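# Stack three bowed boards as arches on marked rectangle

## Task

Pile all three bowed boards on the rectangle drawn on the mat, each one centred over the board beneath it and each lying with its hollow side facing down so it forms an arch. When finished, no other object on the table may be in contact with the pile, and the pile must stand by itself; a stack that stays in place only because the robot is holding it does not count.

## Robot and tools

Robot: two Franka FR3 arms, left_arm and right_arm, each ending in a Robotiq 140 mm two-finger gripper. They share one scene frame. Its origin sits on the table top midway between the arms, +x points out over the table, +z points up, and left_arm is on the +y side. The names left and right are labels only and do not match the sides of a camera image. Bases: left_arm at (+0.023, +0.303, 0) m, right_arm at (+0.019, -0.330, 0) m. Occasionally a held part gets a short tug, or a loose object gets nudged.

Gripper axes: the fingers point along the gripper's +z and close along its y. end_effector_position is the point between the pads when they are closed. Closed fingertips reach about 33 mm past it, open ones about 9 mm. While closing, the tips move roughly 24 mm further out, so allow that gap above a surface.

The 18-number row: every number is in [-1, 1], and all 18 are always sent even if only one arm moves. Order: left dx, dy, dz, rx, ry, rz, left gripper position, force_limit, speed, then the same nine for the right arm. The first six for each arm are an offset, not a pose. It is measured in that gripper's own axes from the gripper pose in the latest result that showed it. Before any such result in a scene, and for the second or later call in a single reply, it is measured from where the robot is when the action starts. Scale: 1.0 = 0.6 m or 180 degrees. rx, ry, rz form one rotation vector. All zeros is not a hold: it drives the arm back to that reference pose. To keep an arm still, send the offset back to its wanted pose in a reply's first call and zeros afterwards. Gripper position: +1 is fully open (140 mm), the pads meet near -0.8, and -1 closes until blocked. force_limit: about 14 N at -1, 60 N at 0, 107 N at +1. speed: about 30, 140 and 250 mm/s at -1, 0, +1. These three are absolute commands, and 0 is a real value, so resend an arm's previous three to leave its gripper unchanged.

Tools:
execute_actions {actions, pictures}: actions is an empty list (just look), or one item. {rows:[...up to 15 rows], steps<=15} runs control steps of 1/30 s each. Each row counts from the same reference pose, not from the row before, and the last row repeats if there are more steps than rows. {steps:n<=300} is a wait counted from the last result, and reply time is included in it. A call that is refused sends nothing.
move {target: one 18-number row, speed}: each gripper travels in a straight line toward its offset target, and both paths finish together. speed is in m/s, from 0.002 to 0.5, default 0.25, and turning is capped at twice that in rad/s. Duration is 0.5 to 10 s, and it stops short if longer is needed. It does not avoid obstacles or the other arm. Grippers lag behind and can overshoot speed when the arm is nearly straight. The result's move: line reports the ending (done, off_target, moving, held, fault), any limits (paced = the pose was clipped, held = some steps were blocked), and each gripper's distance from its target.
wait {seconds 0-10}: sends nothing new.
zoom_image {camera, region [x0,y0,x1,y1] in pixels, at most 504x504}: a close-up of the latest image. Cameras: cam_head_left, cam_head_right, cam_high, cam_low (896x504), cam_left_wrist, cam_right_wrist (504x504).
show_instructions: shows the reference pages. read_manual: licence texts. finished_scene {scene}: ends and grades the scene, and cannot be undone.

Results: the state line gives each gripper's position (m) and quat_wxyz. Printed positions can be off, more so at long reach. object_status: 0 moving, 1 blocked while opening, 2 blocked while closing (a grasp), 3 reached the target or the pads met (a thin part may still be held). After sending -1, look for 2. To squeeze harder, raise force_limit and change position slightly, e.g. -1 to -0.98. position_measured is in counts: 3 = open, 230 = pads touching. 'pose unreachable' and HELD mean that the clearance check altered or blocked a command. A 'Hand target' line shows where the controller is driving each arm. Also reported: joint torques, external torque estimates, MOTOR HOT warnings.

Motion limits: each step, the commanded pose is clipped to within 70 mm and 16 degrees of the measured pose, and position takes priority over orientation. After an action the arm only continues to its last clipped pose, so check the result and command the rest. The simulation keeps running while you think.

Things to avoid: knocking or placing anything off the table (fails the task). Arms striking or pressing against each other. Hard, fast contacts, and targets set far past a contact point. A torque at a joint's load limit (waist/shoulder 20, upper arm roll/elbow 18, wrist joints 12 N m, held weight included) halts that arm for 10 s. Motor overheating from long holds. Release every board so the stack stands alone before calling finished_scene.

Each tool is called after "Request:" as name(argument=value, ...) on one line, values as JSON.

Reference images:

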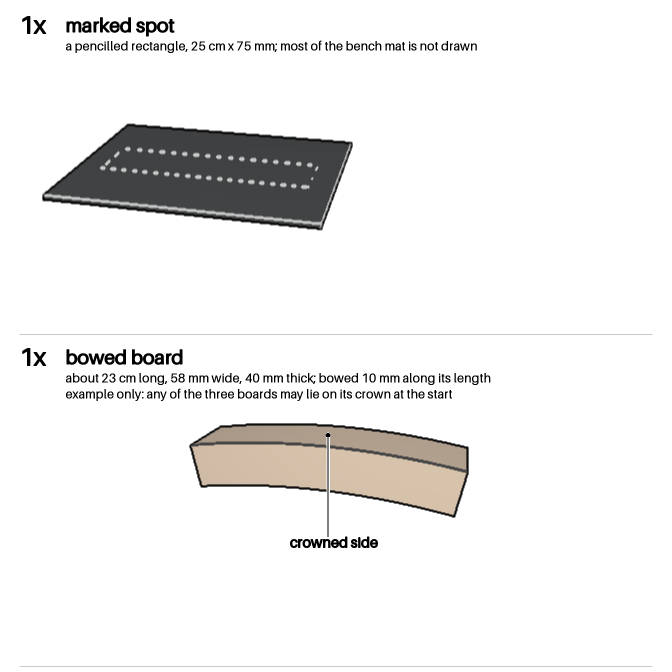

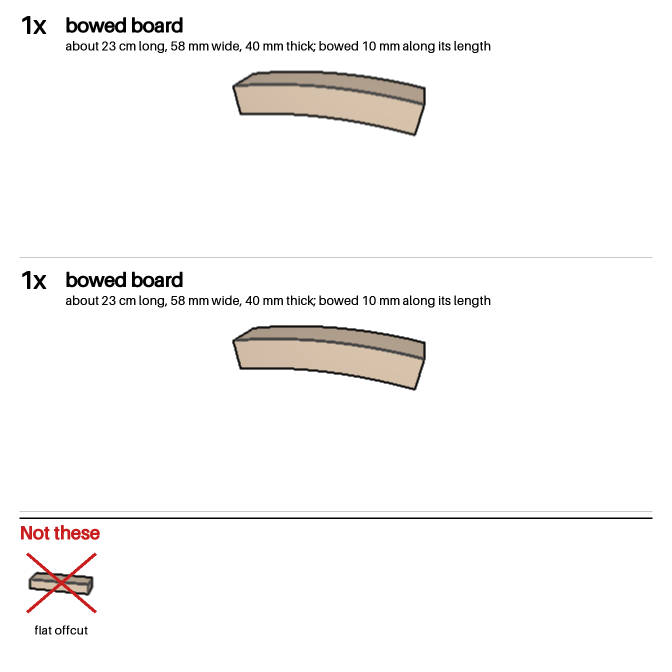

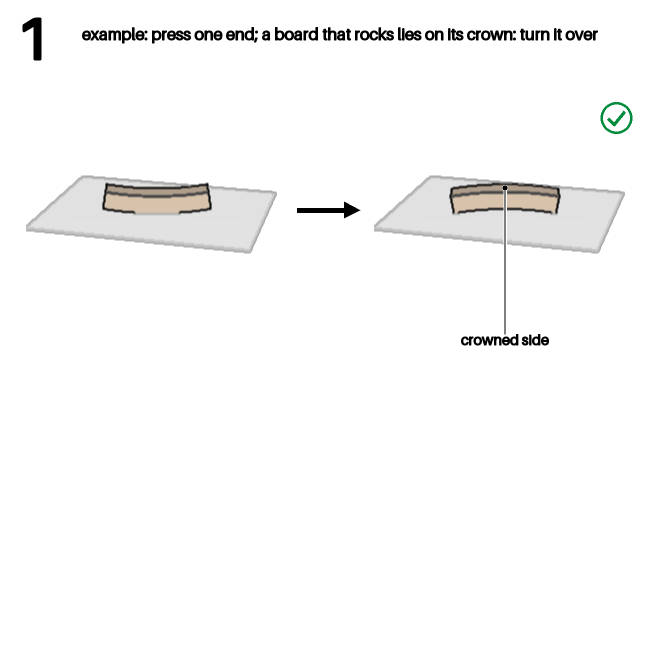

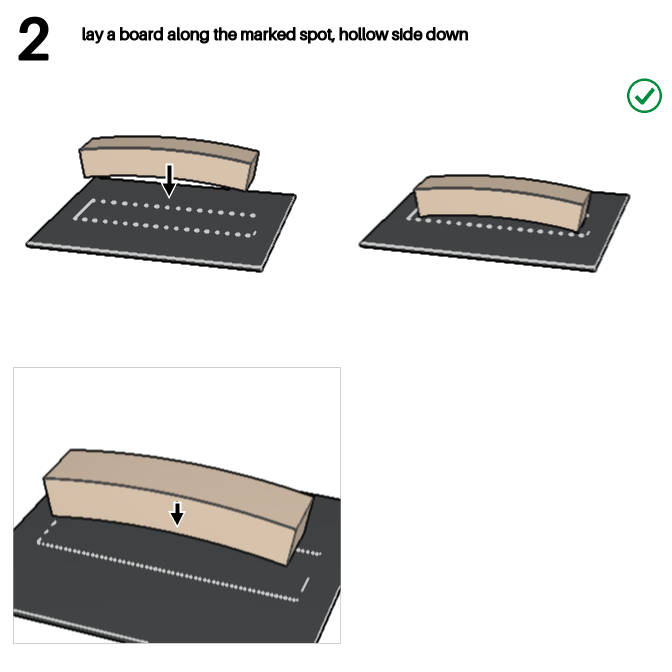

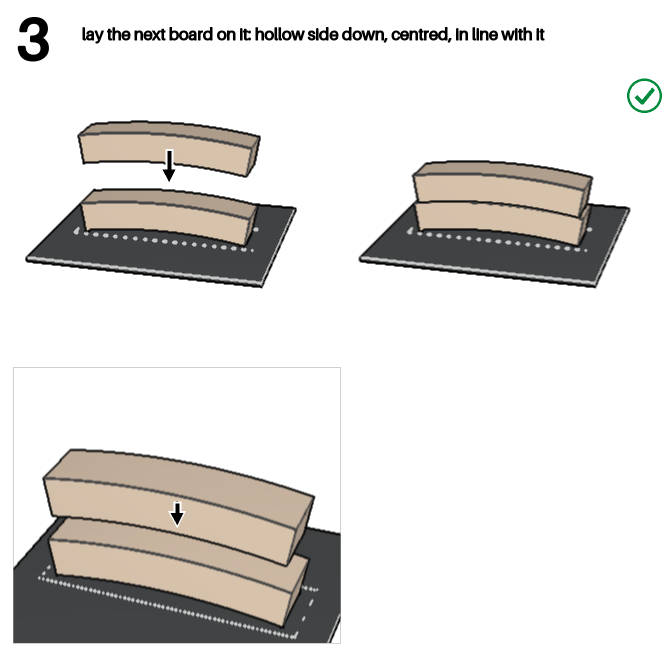

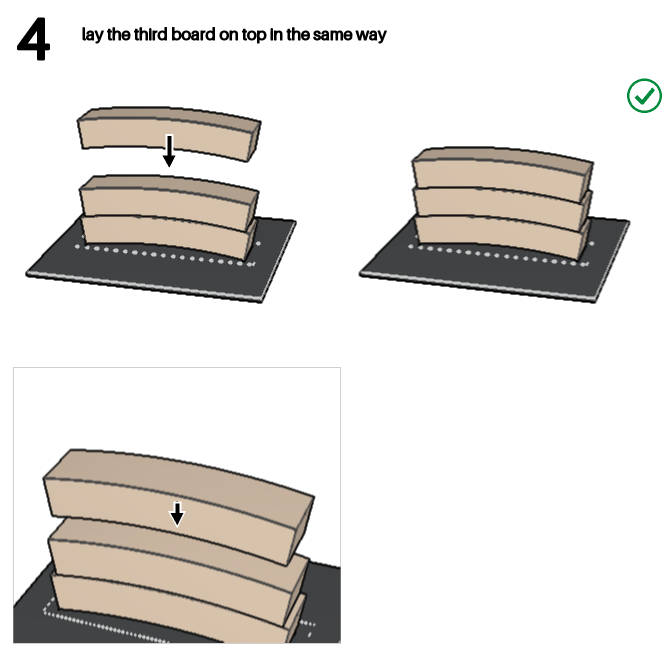

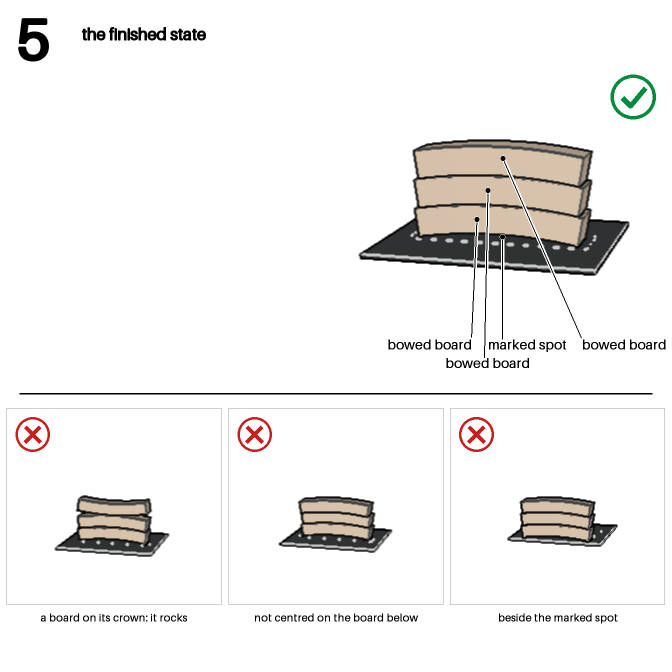

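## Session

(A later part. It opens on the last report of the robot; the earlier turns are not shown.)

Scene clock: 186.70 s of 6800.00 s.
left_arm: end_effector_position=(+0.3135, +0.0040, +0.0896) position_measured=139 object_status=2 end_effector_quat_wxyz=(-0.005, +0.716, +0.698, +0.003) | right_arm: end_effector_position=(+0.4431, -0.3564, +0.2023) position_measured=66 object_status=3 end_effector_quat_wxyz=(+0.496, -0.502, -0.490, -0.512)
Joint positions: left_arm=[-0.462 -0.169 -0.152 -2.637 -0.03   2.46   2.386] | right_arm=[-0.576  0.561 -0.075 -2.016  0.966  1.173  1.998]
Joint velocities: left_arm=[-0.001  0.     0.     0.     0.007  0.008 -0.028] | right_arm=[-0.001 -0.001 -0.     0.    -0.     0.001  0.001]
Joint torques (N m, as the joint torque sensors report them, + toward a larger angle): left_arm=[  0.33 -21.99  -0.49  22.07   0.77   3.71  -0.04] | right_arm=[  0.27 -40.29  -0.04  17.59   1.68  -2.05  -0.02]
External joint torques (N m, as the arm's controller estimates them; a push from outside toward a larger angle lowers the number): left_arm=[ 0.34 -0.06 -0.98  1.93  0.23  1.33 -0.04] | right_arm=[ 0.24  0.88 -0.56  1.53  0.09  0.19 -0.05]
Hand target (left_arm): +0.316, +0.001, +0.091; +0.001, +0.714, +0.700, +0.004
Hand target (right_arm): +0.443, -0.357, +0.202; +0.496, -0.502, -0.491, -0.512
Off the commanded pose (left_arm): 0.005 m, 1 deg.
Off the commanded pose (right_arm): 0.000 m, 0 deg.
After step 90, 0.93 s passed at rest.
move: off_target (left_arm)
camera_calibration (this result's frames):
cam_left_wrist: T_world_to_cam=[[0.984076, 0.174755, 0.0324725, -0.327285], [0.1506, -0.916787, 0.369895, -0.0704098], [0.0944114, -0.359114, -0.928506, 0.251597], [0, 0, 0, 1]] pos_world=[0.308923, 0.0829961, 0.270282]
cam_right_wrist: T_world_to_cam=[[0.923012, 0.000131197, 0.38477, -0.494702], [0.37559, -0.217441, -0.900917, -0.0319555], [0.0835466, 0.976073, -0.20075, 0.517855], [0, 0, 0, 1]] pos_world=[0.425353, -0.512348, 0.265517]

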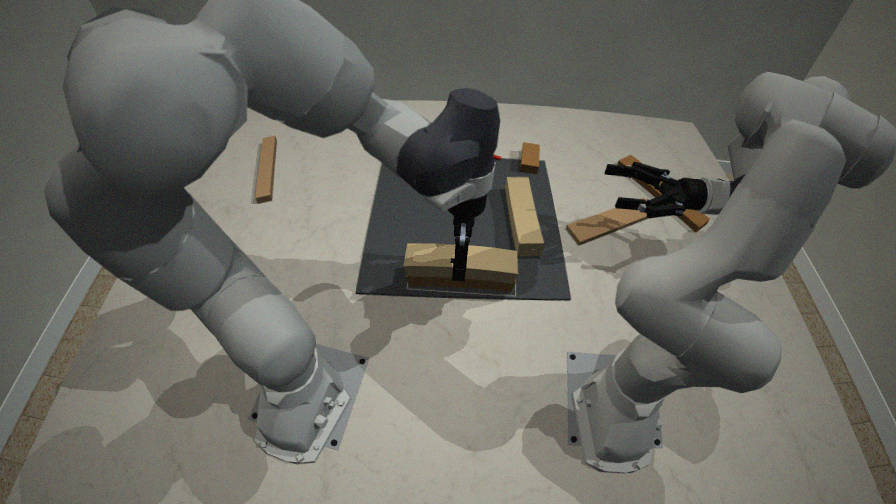

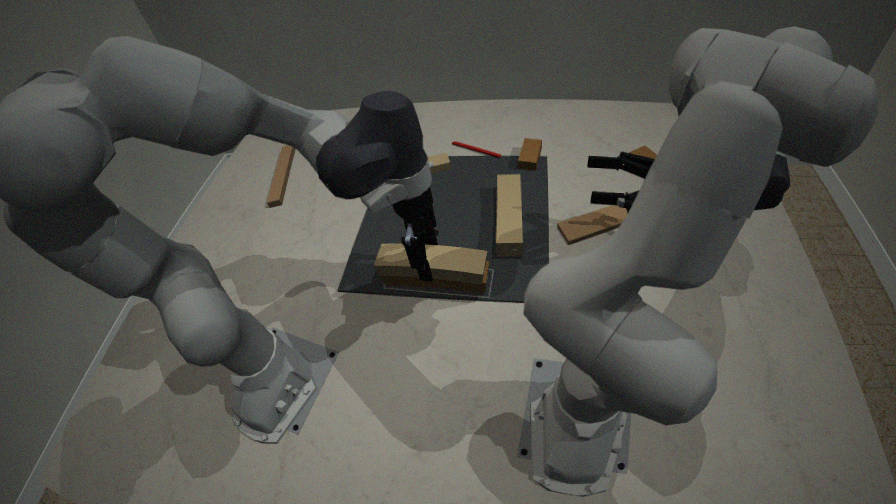

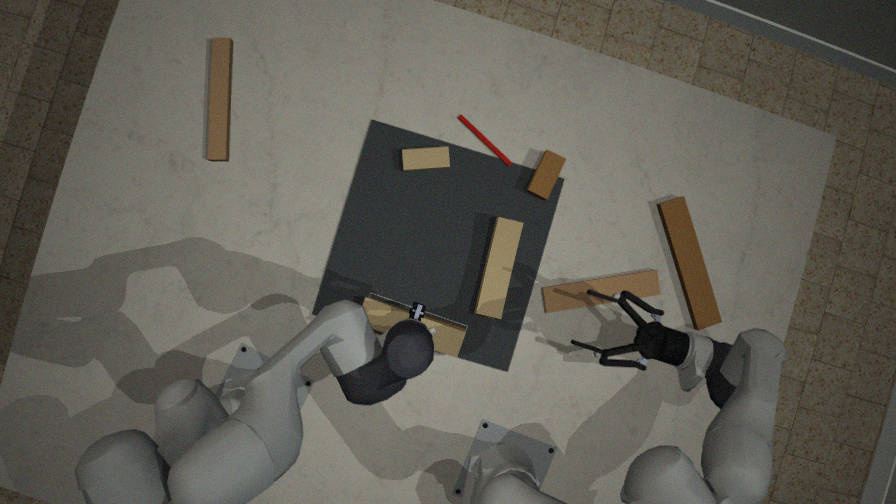

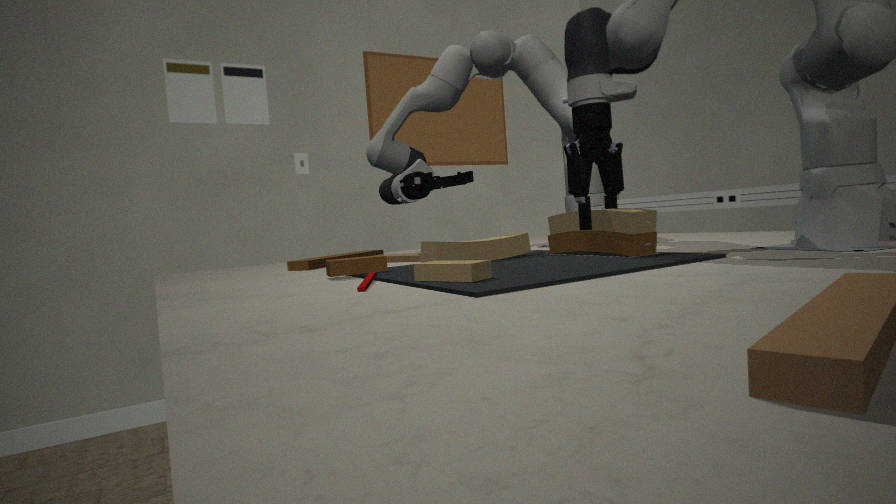

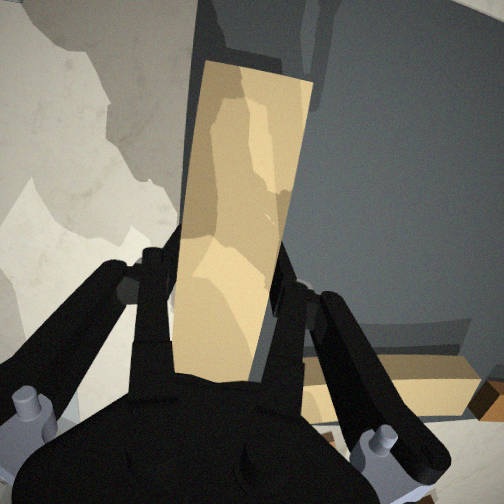

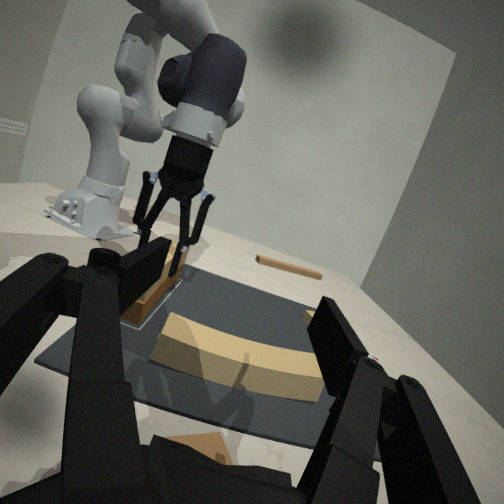

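Request:
execute_actions(actions=[{"rows":[[0,0,0,0,0,0,0.5,0,0,0,0,0,0,0,0,0.5,0.6,0]],"steps":10}], pictures=false)

Request:
move(target=[0,0,-0.09,0,-0.003,0,0.5,0,0,0,0,0,0,0,0,0.5,0.6,0], speed=0.15)

Request:
move(target=[-0.262,0.335,0.05,0,0,-0.533,0.5,0,0,0,0,0,0,0,0,0.5,0.6,0], speed=0.35)

Scene clock: 194.80 s of 6800.00 s.
left_arm: end_effector_position=(+0.3140, +0.0037, +0.0897) position_measured=73 object_status=0 end_effector_quat_wxyz=(-0.004, +0.715, +0.699, +0.004) | right_arm: end_effector_position=(+0.4431, -0.3564, +0.2023) position_measured=66 object_status=3 end_effector_quat_wxyz=(+0.496, -0.502, -0.490, -0.512)
Joint positions: left_arm=[-0.462 -0.169 -0.152 -2.637 -0.029  2.462  2.381] | right_arm=[-0.576  0.561 -0.075 -2.016  0.966  1.173  1.998]
Joint velocities: left_arm=[-0.001 -0.    -0.001  0.001  0.     0.001  0.002] | right_arm=[ 0.001 -0.001 -0.001  0.    -0.001  0.    -0.   ]
Joint torques (N m, as the joint torque sensors report them, + toward a larger angle): left_arm=[ -0.22 -22.28   0.84  21.55   0.16   1.94   0.33] | right_arm=[ -0.32 -40.06  -0.06  17.19   1.64  -2.31   0.  ]
External joint torques (N m, as the arm's controller estimates them; a push from outside toward a larger angle lowers the number): left_arm=[-0.16 -0.4   0.43  1.46 -0.38 -0.44  0.33] | right_arm=[-0.26  0.98 -0.5   1.21  0.06 -0.08 -0.03]
Hand target (left_arm): +0.314, +0.004, +0.090; -0.005, +0.716, +0.698, +0.003
Hand target (right_arm): +0.443, -0.356, +0.202; +0.496, -0.502, -0.490, -0.512
Off the commanded pose (left_arm): 0.001 m, 0 deg.
Off the commanded pose (right_arm): 0.000 m, 0 deg.
Steps of this call (steps 1 to 90: nothing new was sent; then 4.77 s passed at rest; steps 91 to 100: all 10 steps of this action). Readings (end_effector_position | what the end effector reports):
91: left_arm (+0.3140, +0.0037, +0.0897) | right_arm (+0.4431, -0.3564, +0.2023) | left_arm position_measured=139 object_status=0 | right_arm position_measured=66 object_status=3
92: left_arm (+0.3140, +0.0037, +0.0897) | right_arm (+0.4431, -0.3564, +0.2023) | left_arm position_measured=139 object_status=0 | right_arm position_measured=66 object_status=3
94: left_arm (+0.3140, +0.0037, +0.0897) | right_arm (+0.4431, -0.3564, +0.2023) | left_arm position_measured=118 object_status=0 | right_arm position_measured=66 object_status=3
98: left_arm (+0.3140, +0.0037, +0.0897) | right_arm (+0.4431, -0.3564, +0.2023) | left_arm position_measured=88 object_status=0 | right_arm position_measured=66 object_status=3
100: the state above

Scene clock: 196.10 s of 6800.00 s.
left_arm: end_effector_position=(+0.3145, +0.0022, +0.1433) position_measured=66 object_status=3 end_effector_quat_wxyz=(+0.001, +0.713, +0.701, +0.000) | right_arm: end_effector_position=(+0.4431, -0.3564, +0.2023) position_measured=66 object_status=3 end_effector_quat_wxyz=(+0.496, -0.502, -0.490, -0.512)
Joint positions: left_arm=[-0.464 -0.285 -0.146 -2.593 -0.054  2.311  2.398] | right_arm=[-0.576  0.561 -0.075 -2.016  0.966  1.173  1.998]
Joint velocities: left_arm=[-0.001  0.001  0.002  0.    -0.001 -0.01   0.005] | right_arm=[ 0.    -0.001  0.     0.002  0.001 -0.     0.002]
Joint torques (N m, as the joint torque sensors report them, + toward a larger angle): left_arm=[ -0.68 -20.95   1.86  23.71  -0.01   1.67   0.35] | right_arm=[ -0.39 -40.1   -0.16  17.62   1.57  -2.27   0.  ]
External joint torques (N m, as the arm's controller estimates them; a push from outside toward a larger angle lowers the number): left_arm=[-0.65 -1.32  1.13  1.73 -0.65 -0.76  0.35] | right_arm=[-0.42  0.97 -0.67  1.56 -0.02 -0.04 -0.03]
Hand target (left_arm): +0.313, +0.003, +0.144; -0.001, +0.715, +0.699, -0.001
Hand target (right_arm): +0.443, -0.356, +0.202; +0.496, -0.502, -0.490, -0.512
Off the commanded pose (left_arm): 0.001 m, 0 deg.
Off the commanded pose (right_arm): 0.000 m, 0 deg.
move: done
camera_calibration (this result's frames):
cam_left_wrist: T_world_to_cam=[[0.982324, 0.183974, 0.0345367, -0.329385], [0.157149, -0.91077, 0.381841, -0.095843], [0.101704, -0.369664, -0.923583, 0.297761], [0, 0, 0, 1]] pos_world=[0.308341, 0.083379, 0.322979]
cam_right_wrist: T_world_to_cam=[[0.923012, 0.00013121, 0.38477, -0.494702], [0.37559, -0.217441, -0.900917, -0.0319554], [0.0835466, 0.976073, -0.20075, 0.517855], [0, 0, 0, 1]] pos_world=[0.425353, -0.512348, 0.265517]

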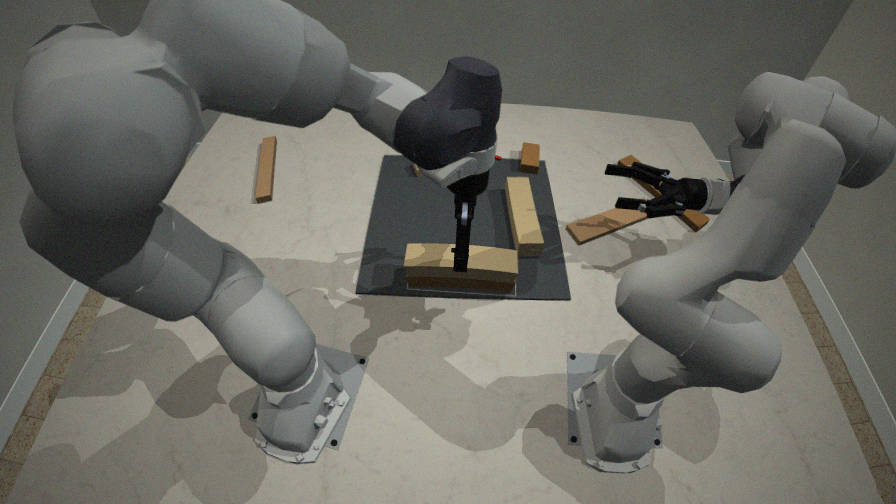

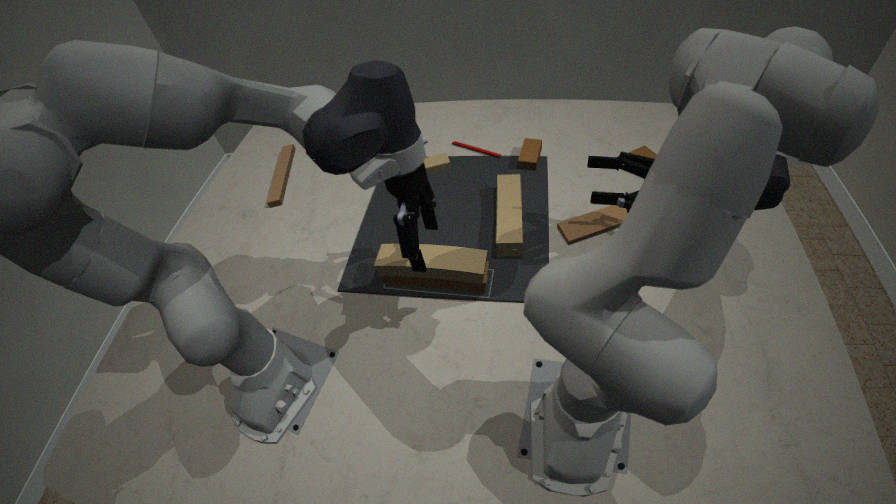

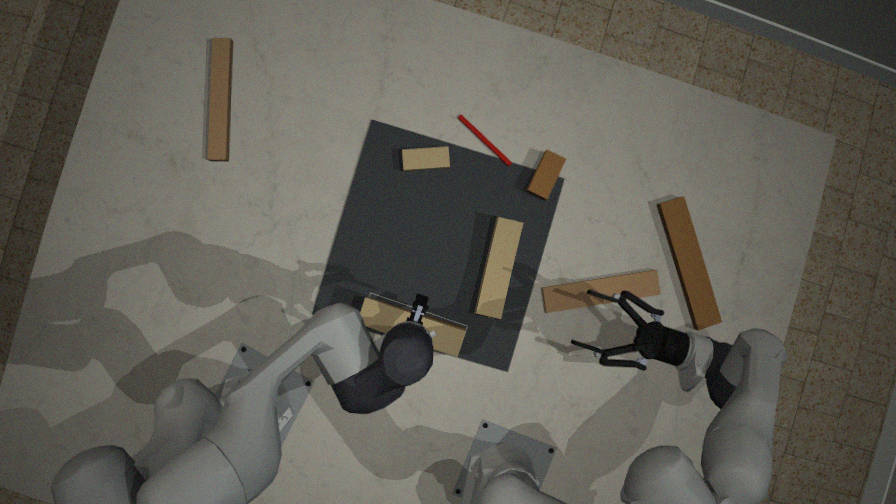

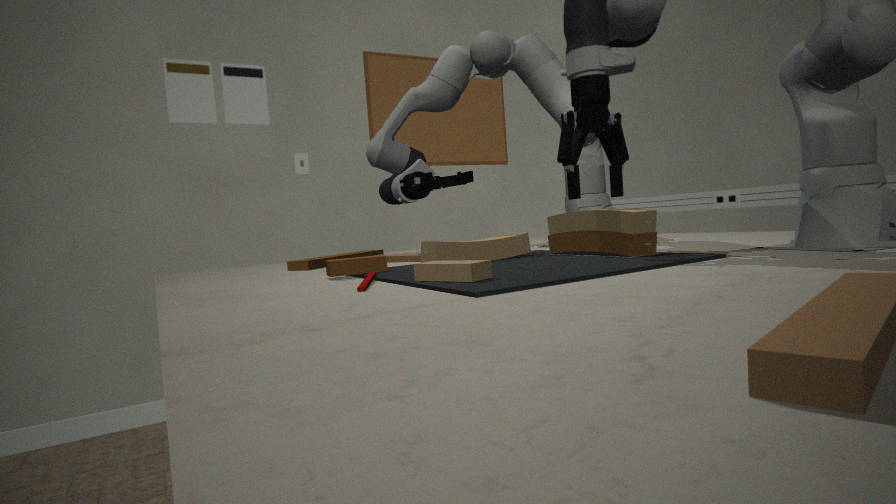

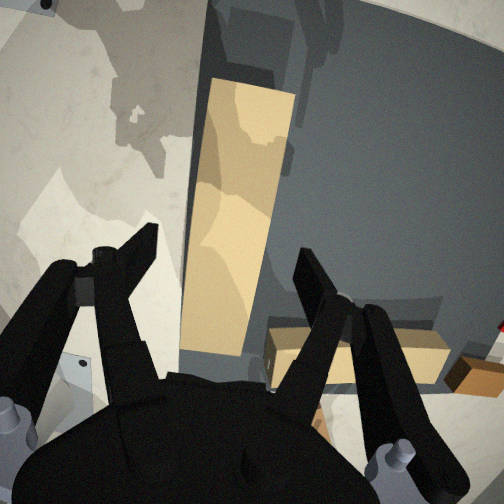

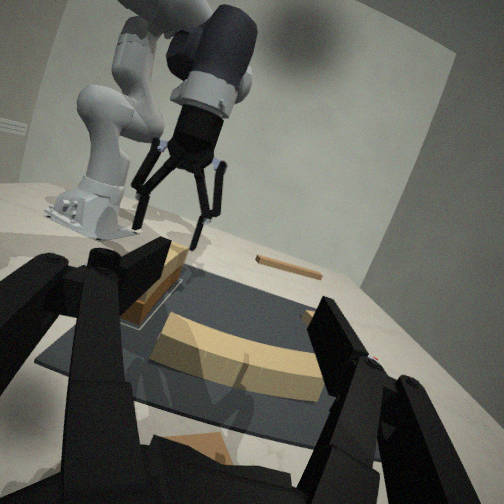

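Scene clock: 199.53 s of 6800.00 s.
left_arm: end_effector_position=(+0.5132, -0.1598, +0.1154) position_measured=66 object_status=3 end_effector_quat_wxyz=(+0.003, -0.035, +0.999, -0.002) | right_arm: end_effector_position=(+0.4431, -0.3564, +0.2023) position_measured=66 object_status=3 end_effector_quat_wxyz=(+0.496, -0.502, -0.490, -0.512)
Joint positions: left_arm=[-0.659  0.479  0.111 -1.677 -0.061  2.16   0.78 ] | right_arm=[-0.576  0.561 -0.075 -2.016  0.966  1.173  1.998]
Joint velocities: left_arm=[-0.001 -0.001  0.001 -0.     0.001 -0.003 -0.033] | right_arm=[ 0.001 -0.001 -0.001 -0.     0.     0.    -0.001]
Joint torques (N m, as the joint torque sensors report them, + toward a larger angle): left_arm=[ -1.48 -44.93   3.2   25.25   0.03   1.71  -0.1 ] | right_arm=[ -0.1  -39.85   0.06  17.5    1.55  -2.3   -0.03]
External joint torques (N m, as the arm's controller estimates them; a push from outside toward a larger angle lowers the number): left_arm=[-1.51  1.    1.14  1.9  -0.64 -0.77 -0.1 ] | right_arm=[-0.09  1.27 -0.42  1.46 -0.05 -0.06 -0.05]
Hand target (left_arm): +0.512, -0.160, +0.115; +0.001, -0.042, +0.999, -0.001
Hand target (right_arm): +0.443, -0.356, +0.202; +0.496, -0.502, -0.490, -0.512
Off the commanded pose (left_arm): 0.002 m, 1 deg.
Off the commanded pose (right_arm): 0.000 m, 0 deg.
move: done
camera_calibration (this result's frames):
cam_left_wrist: T_world_to_cam=[[-0.268962, 0.962768, 0.0271585, 0.273578], [0.891862, 0.238309, 0.384436, -0.457673], [0.363651, 0.12762, -0.922752, 0.136818], [0, 0, 0, 1]] pos_world=[0.43201, -0.171785, 0.294765]
cam_right_wrist: T_world_to_cam=[[0.923012, 0.000131194, 0.38477, -0.494702], [0.37559, -0.217441, -0.900917, -0.0319555], [0.0835466, 0.976073, -0.20075, 0.517855], [0, 0, 0, 1]] pos_world=[0.425353, -0.512348, 0.265517]

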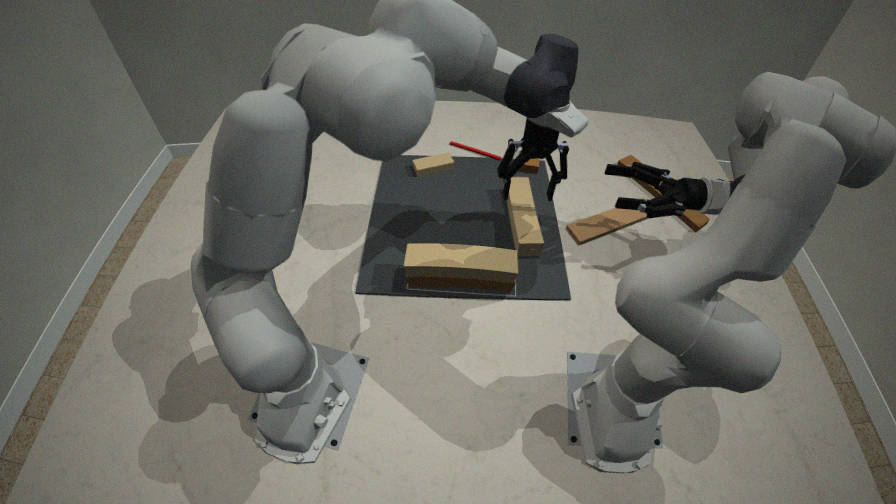

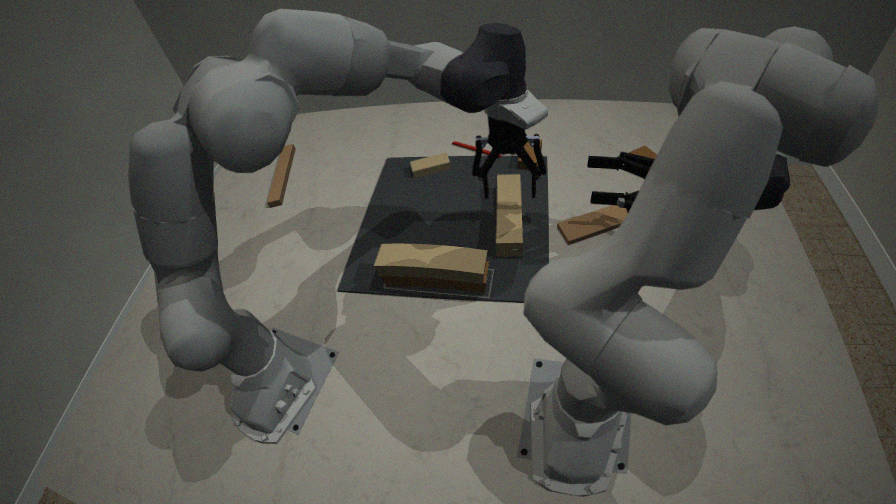

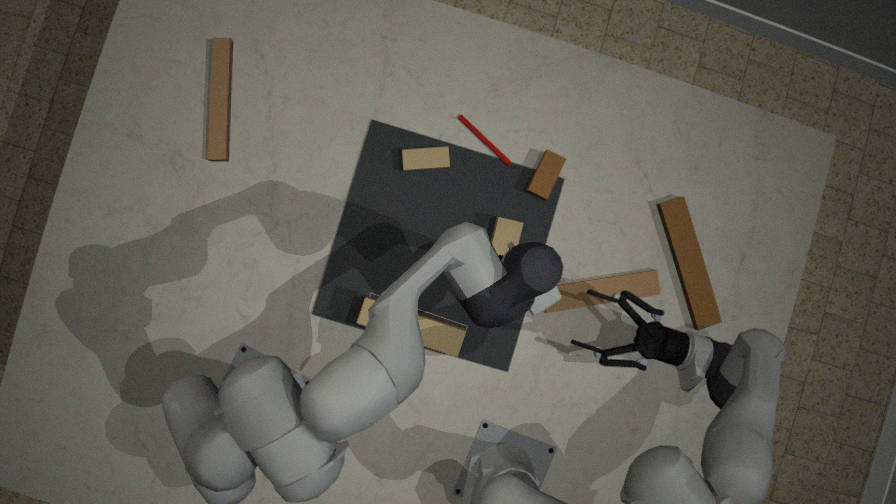

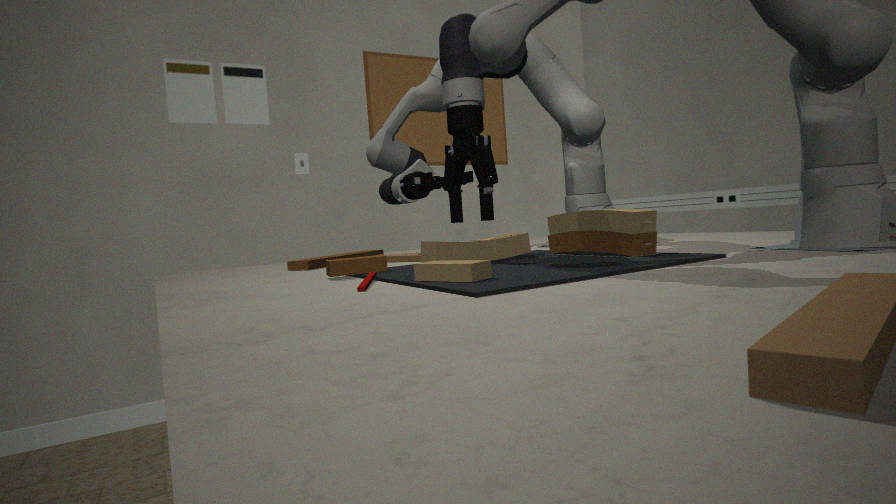

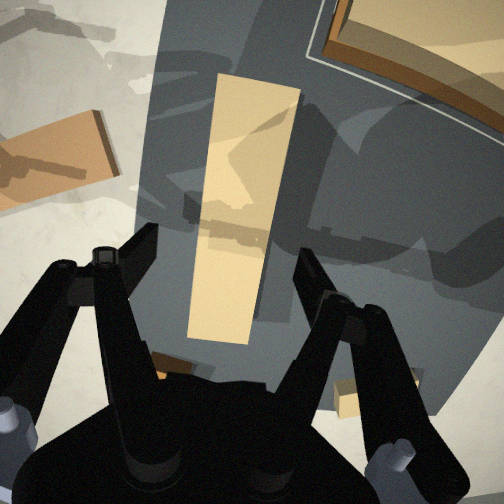

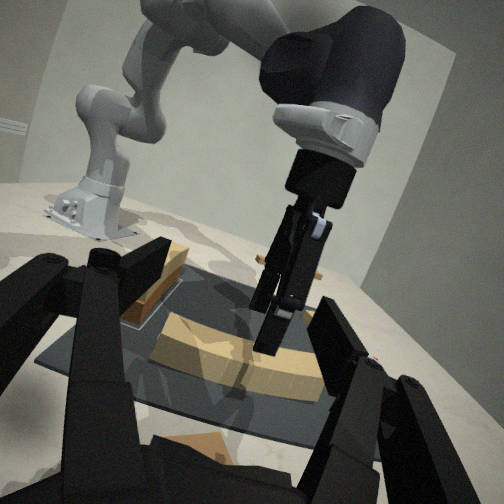

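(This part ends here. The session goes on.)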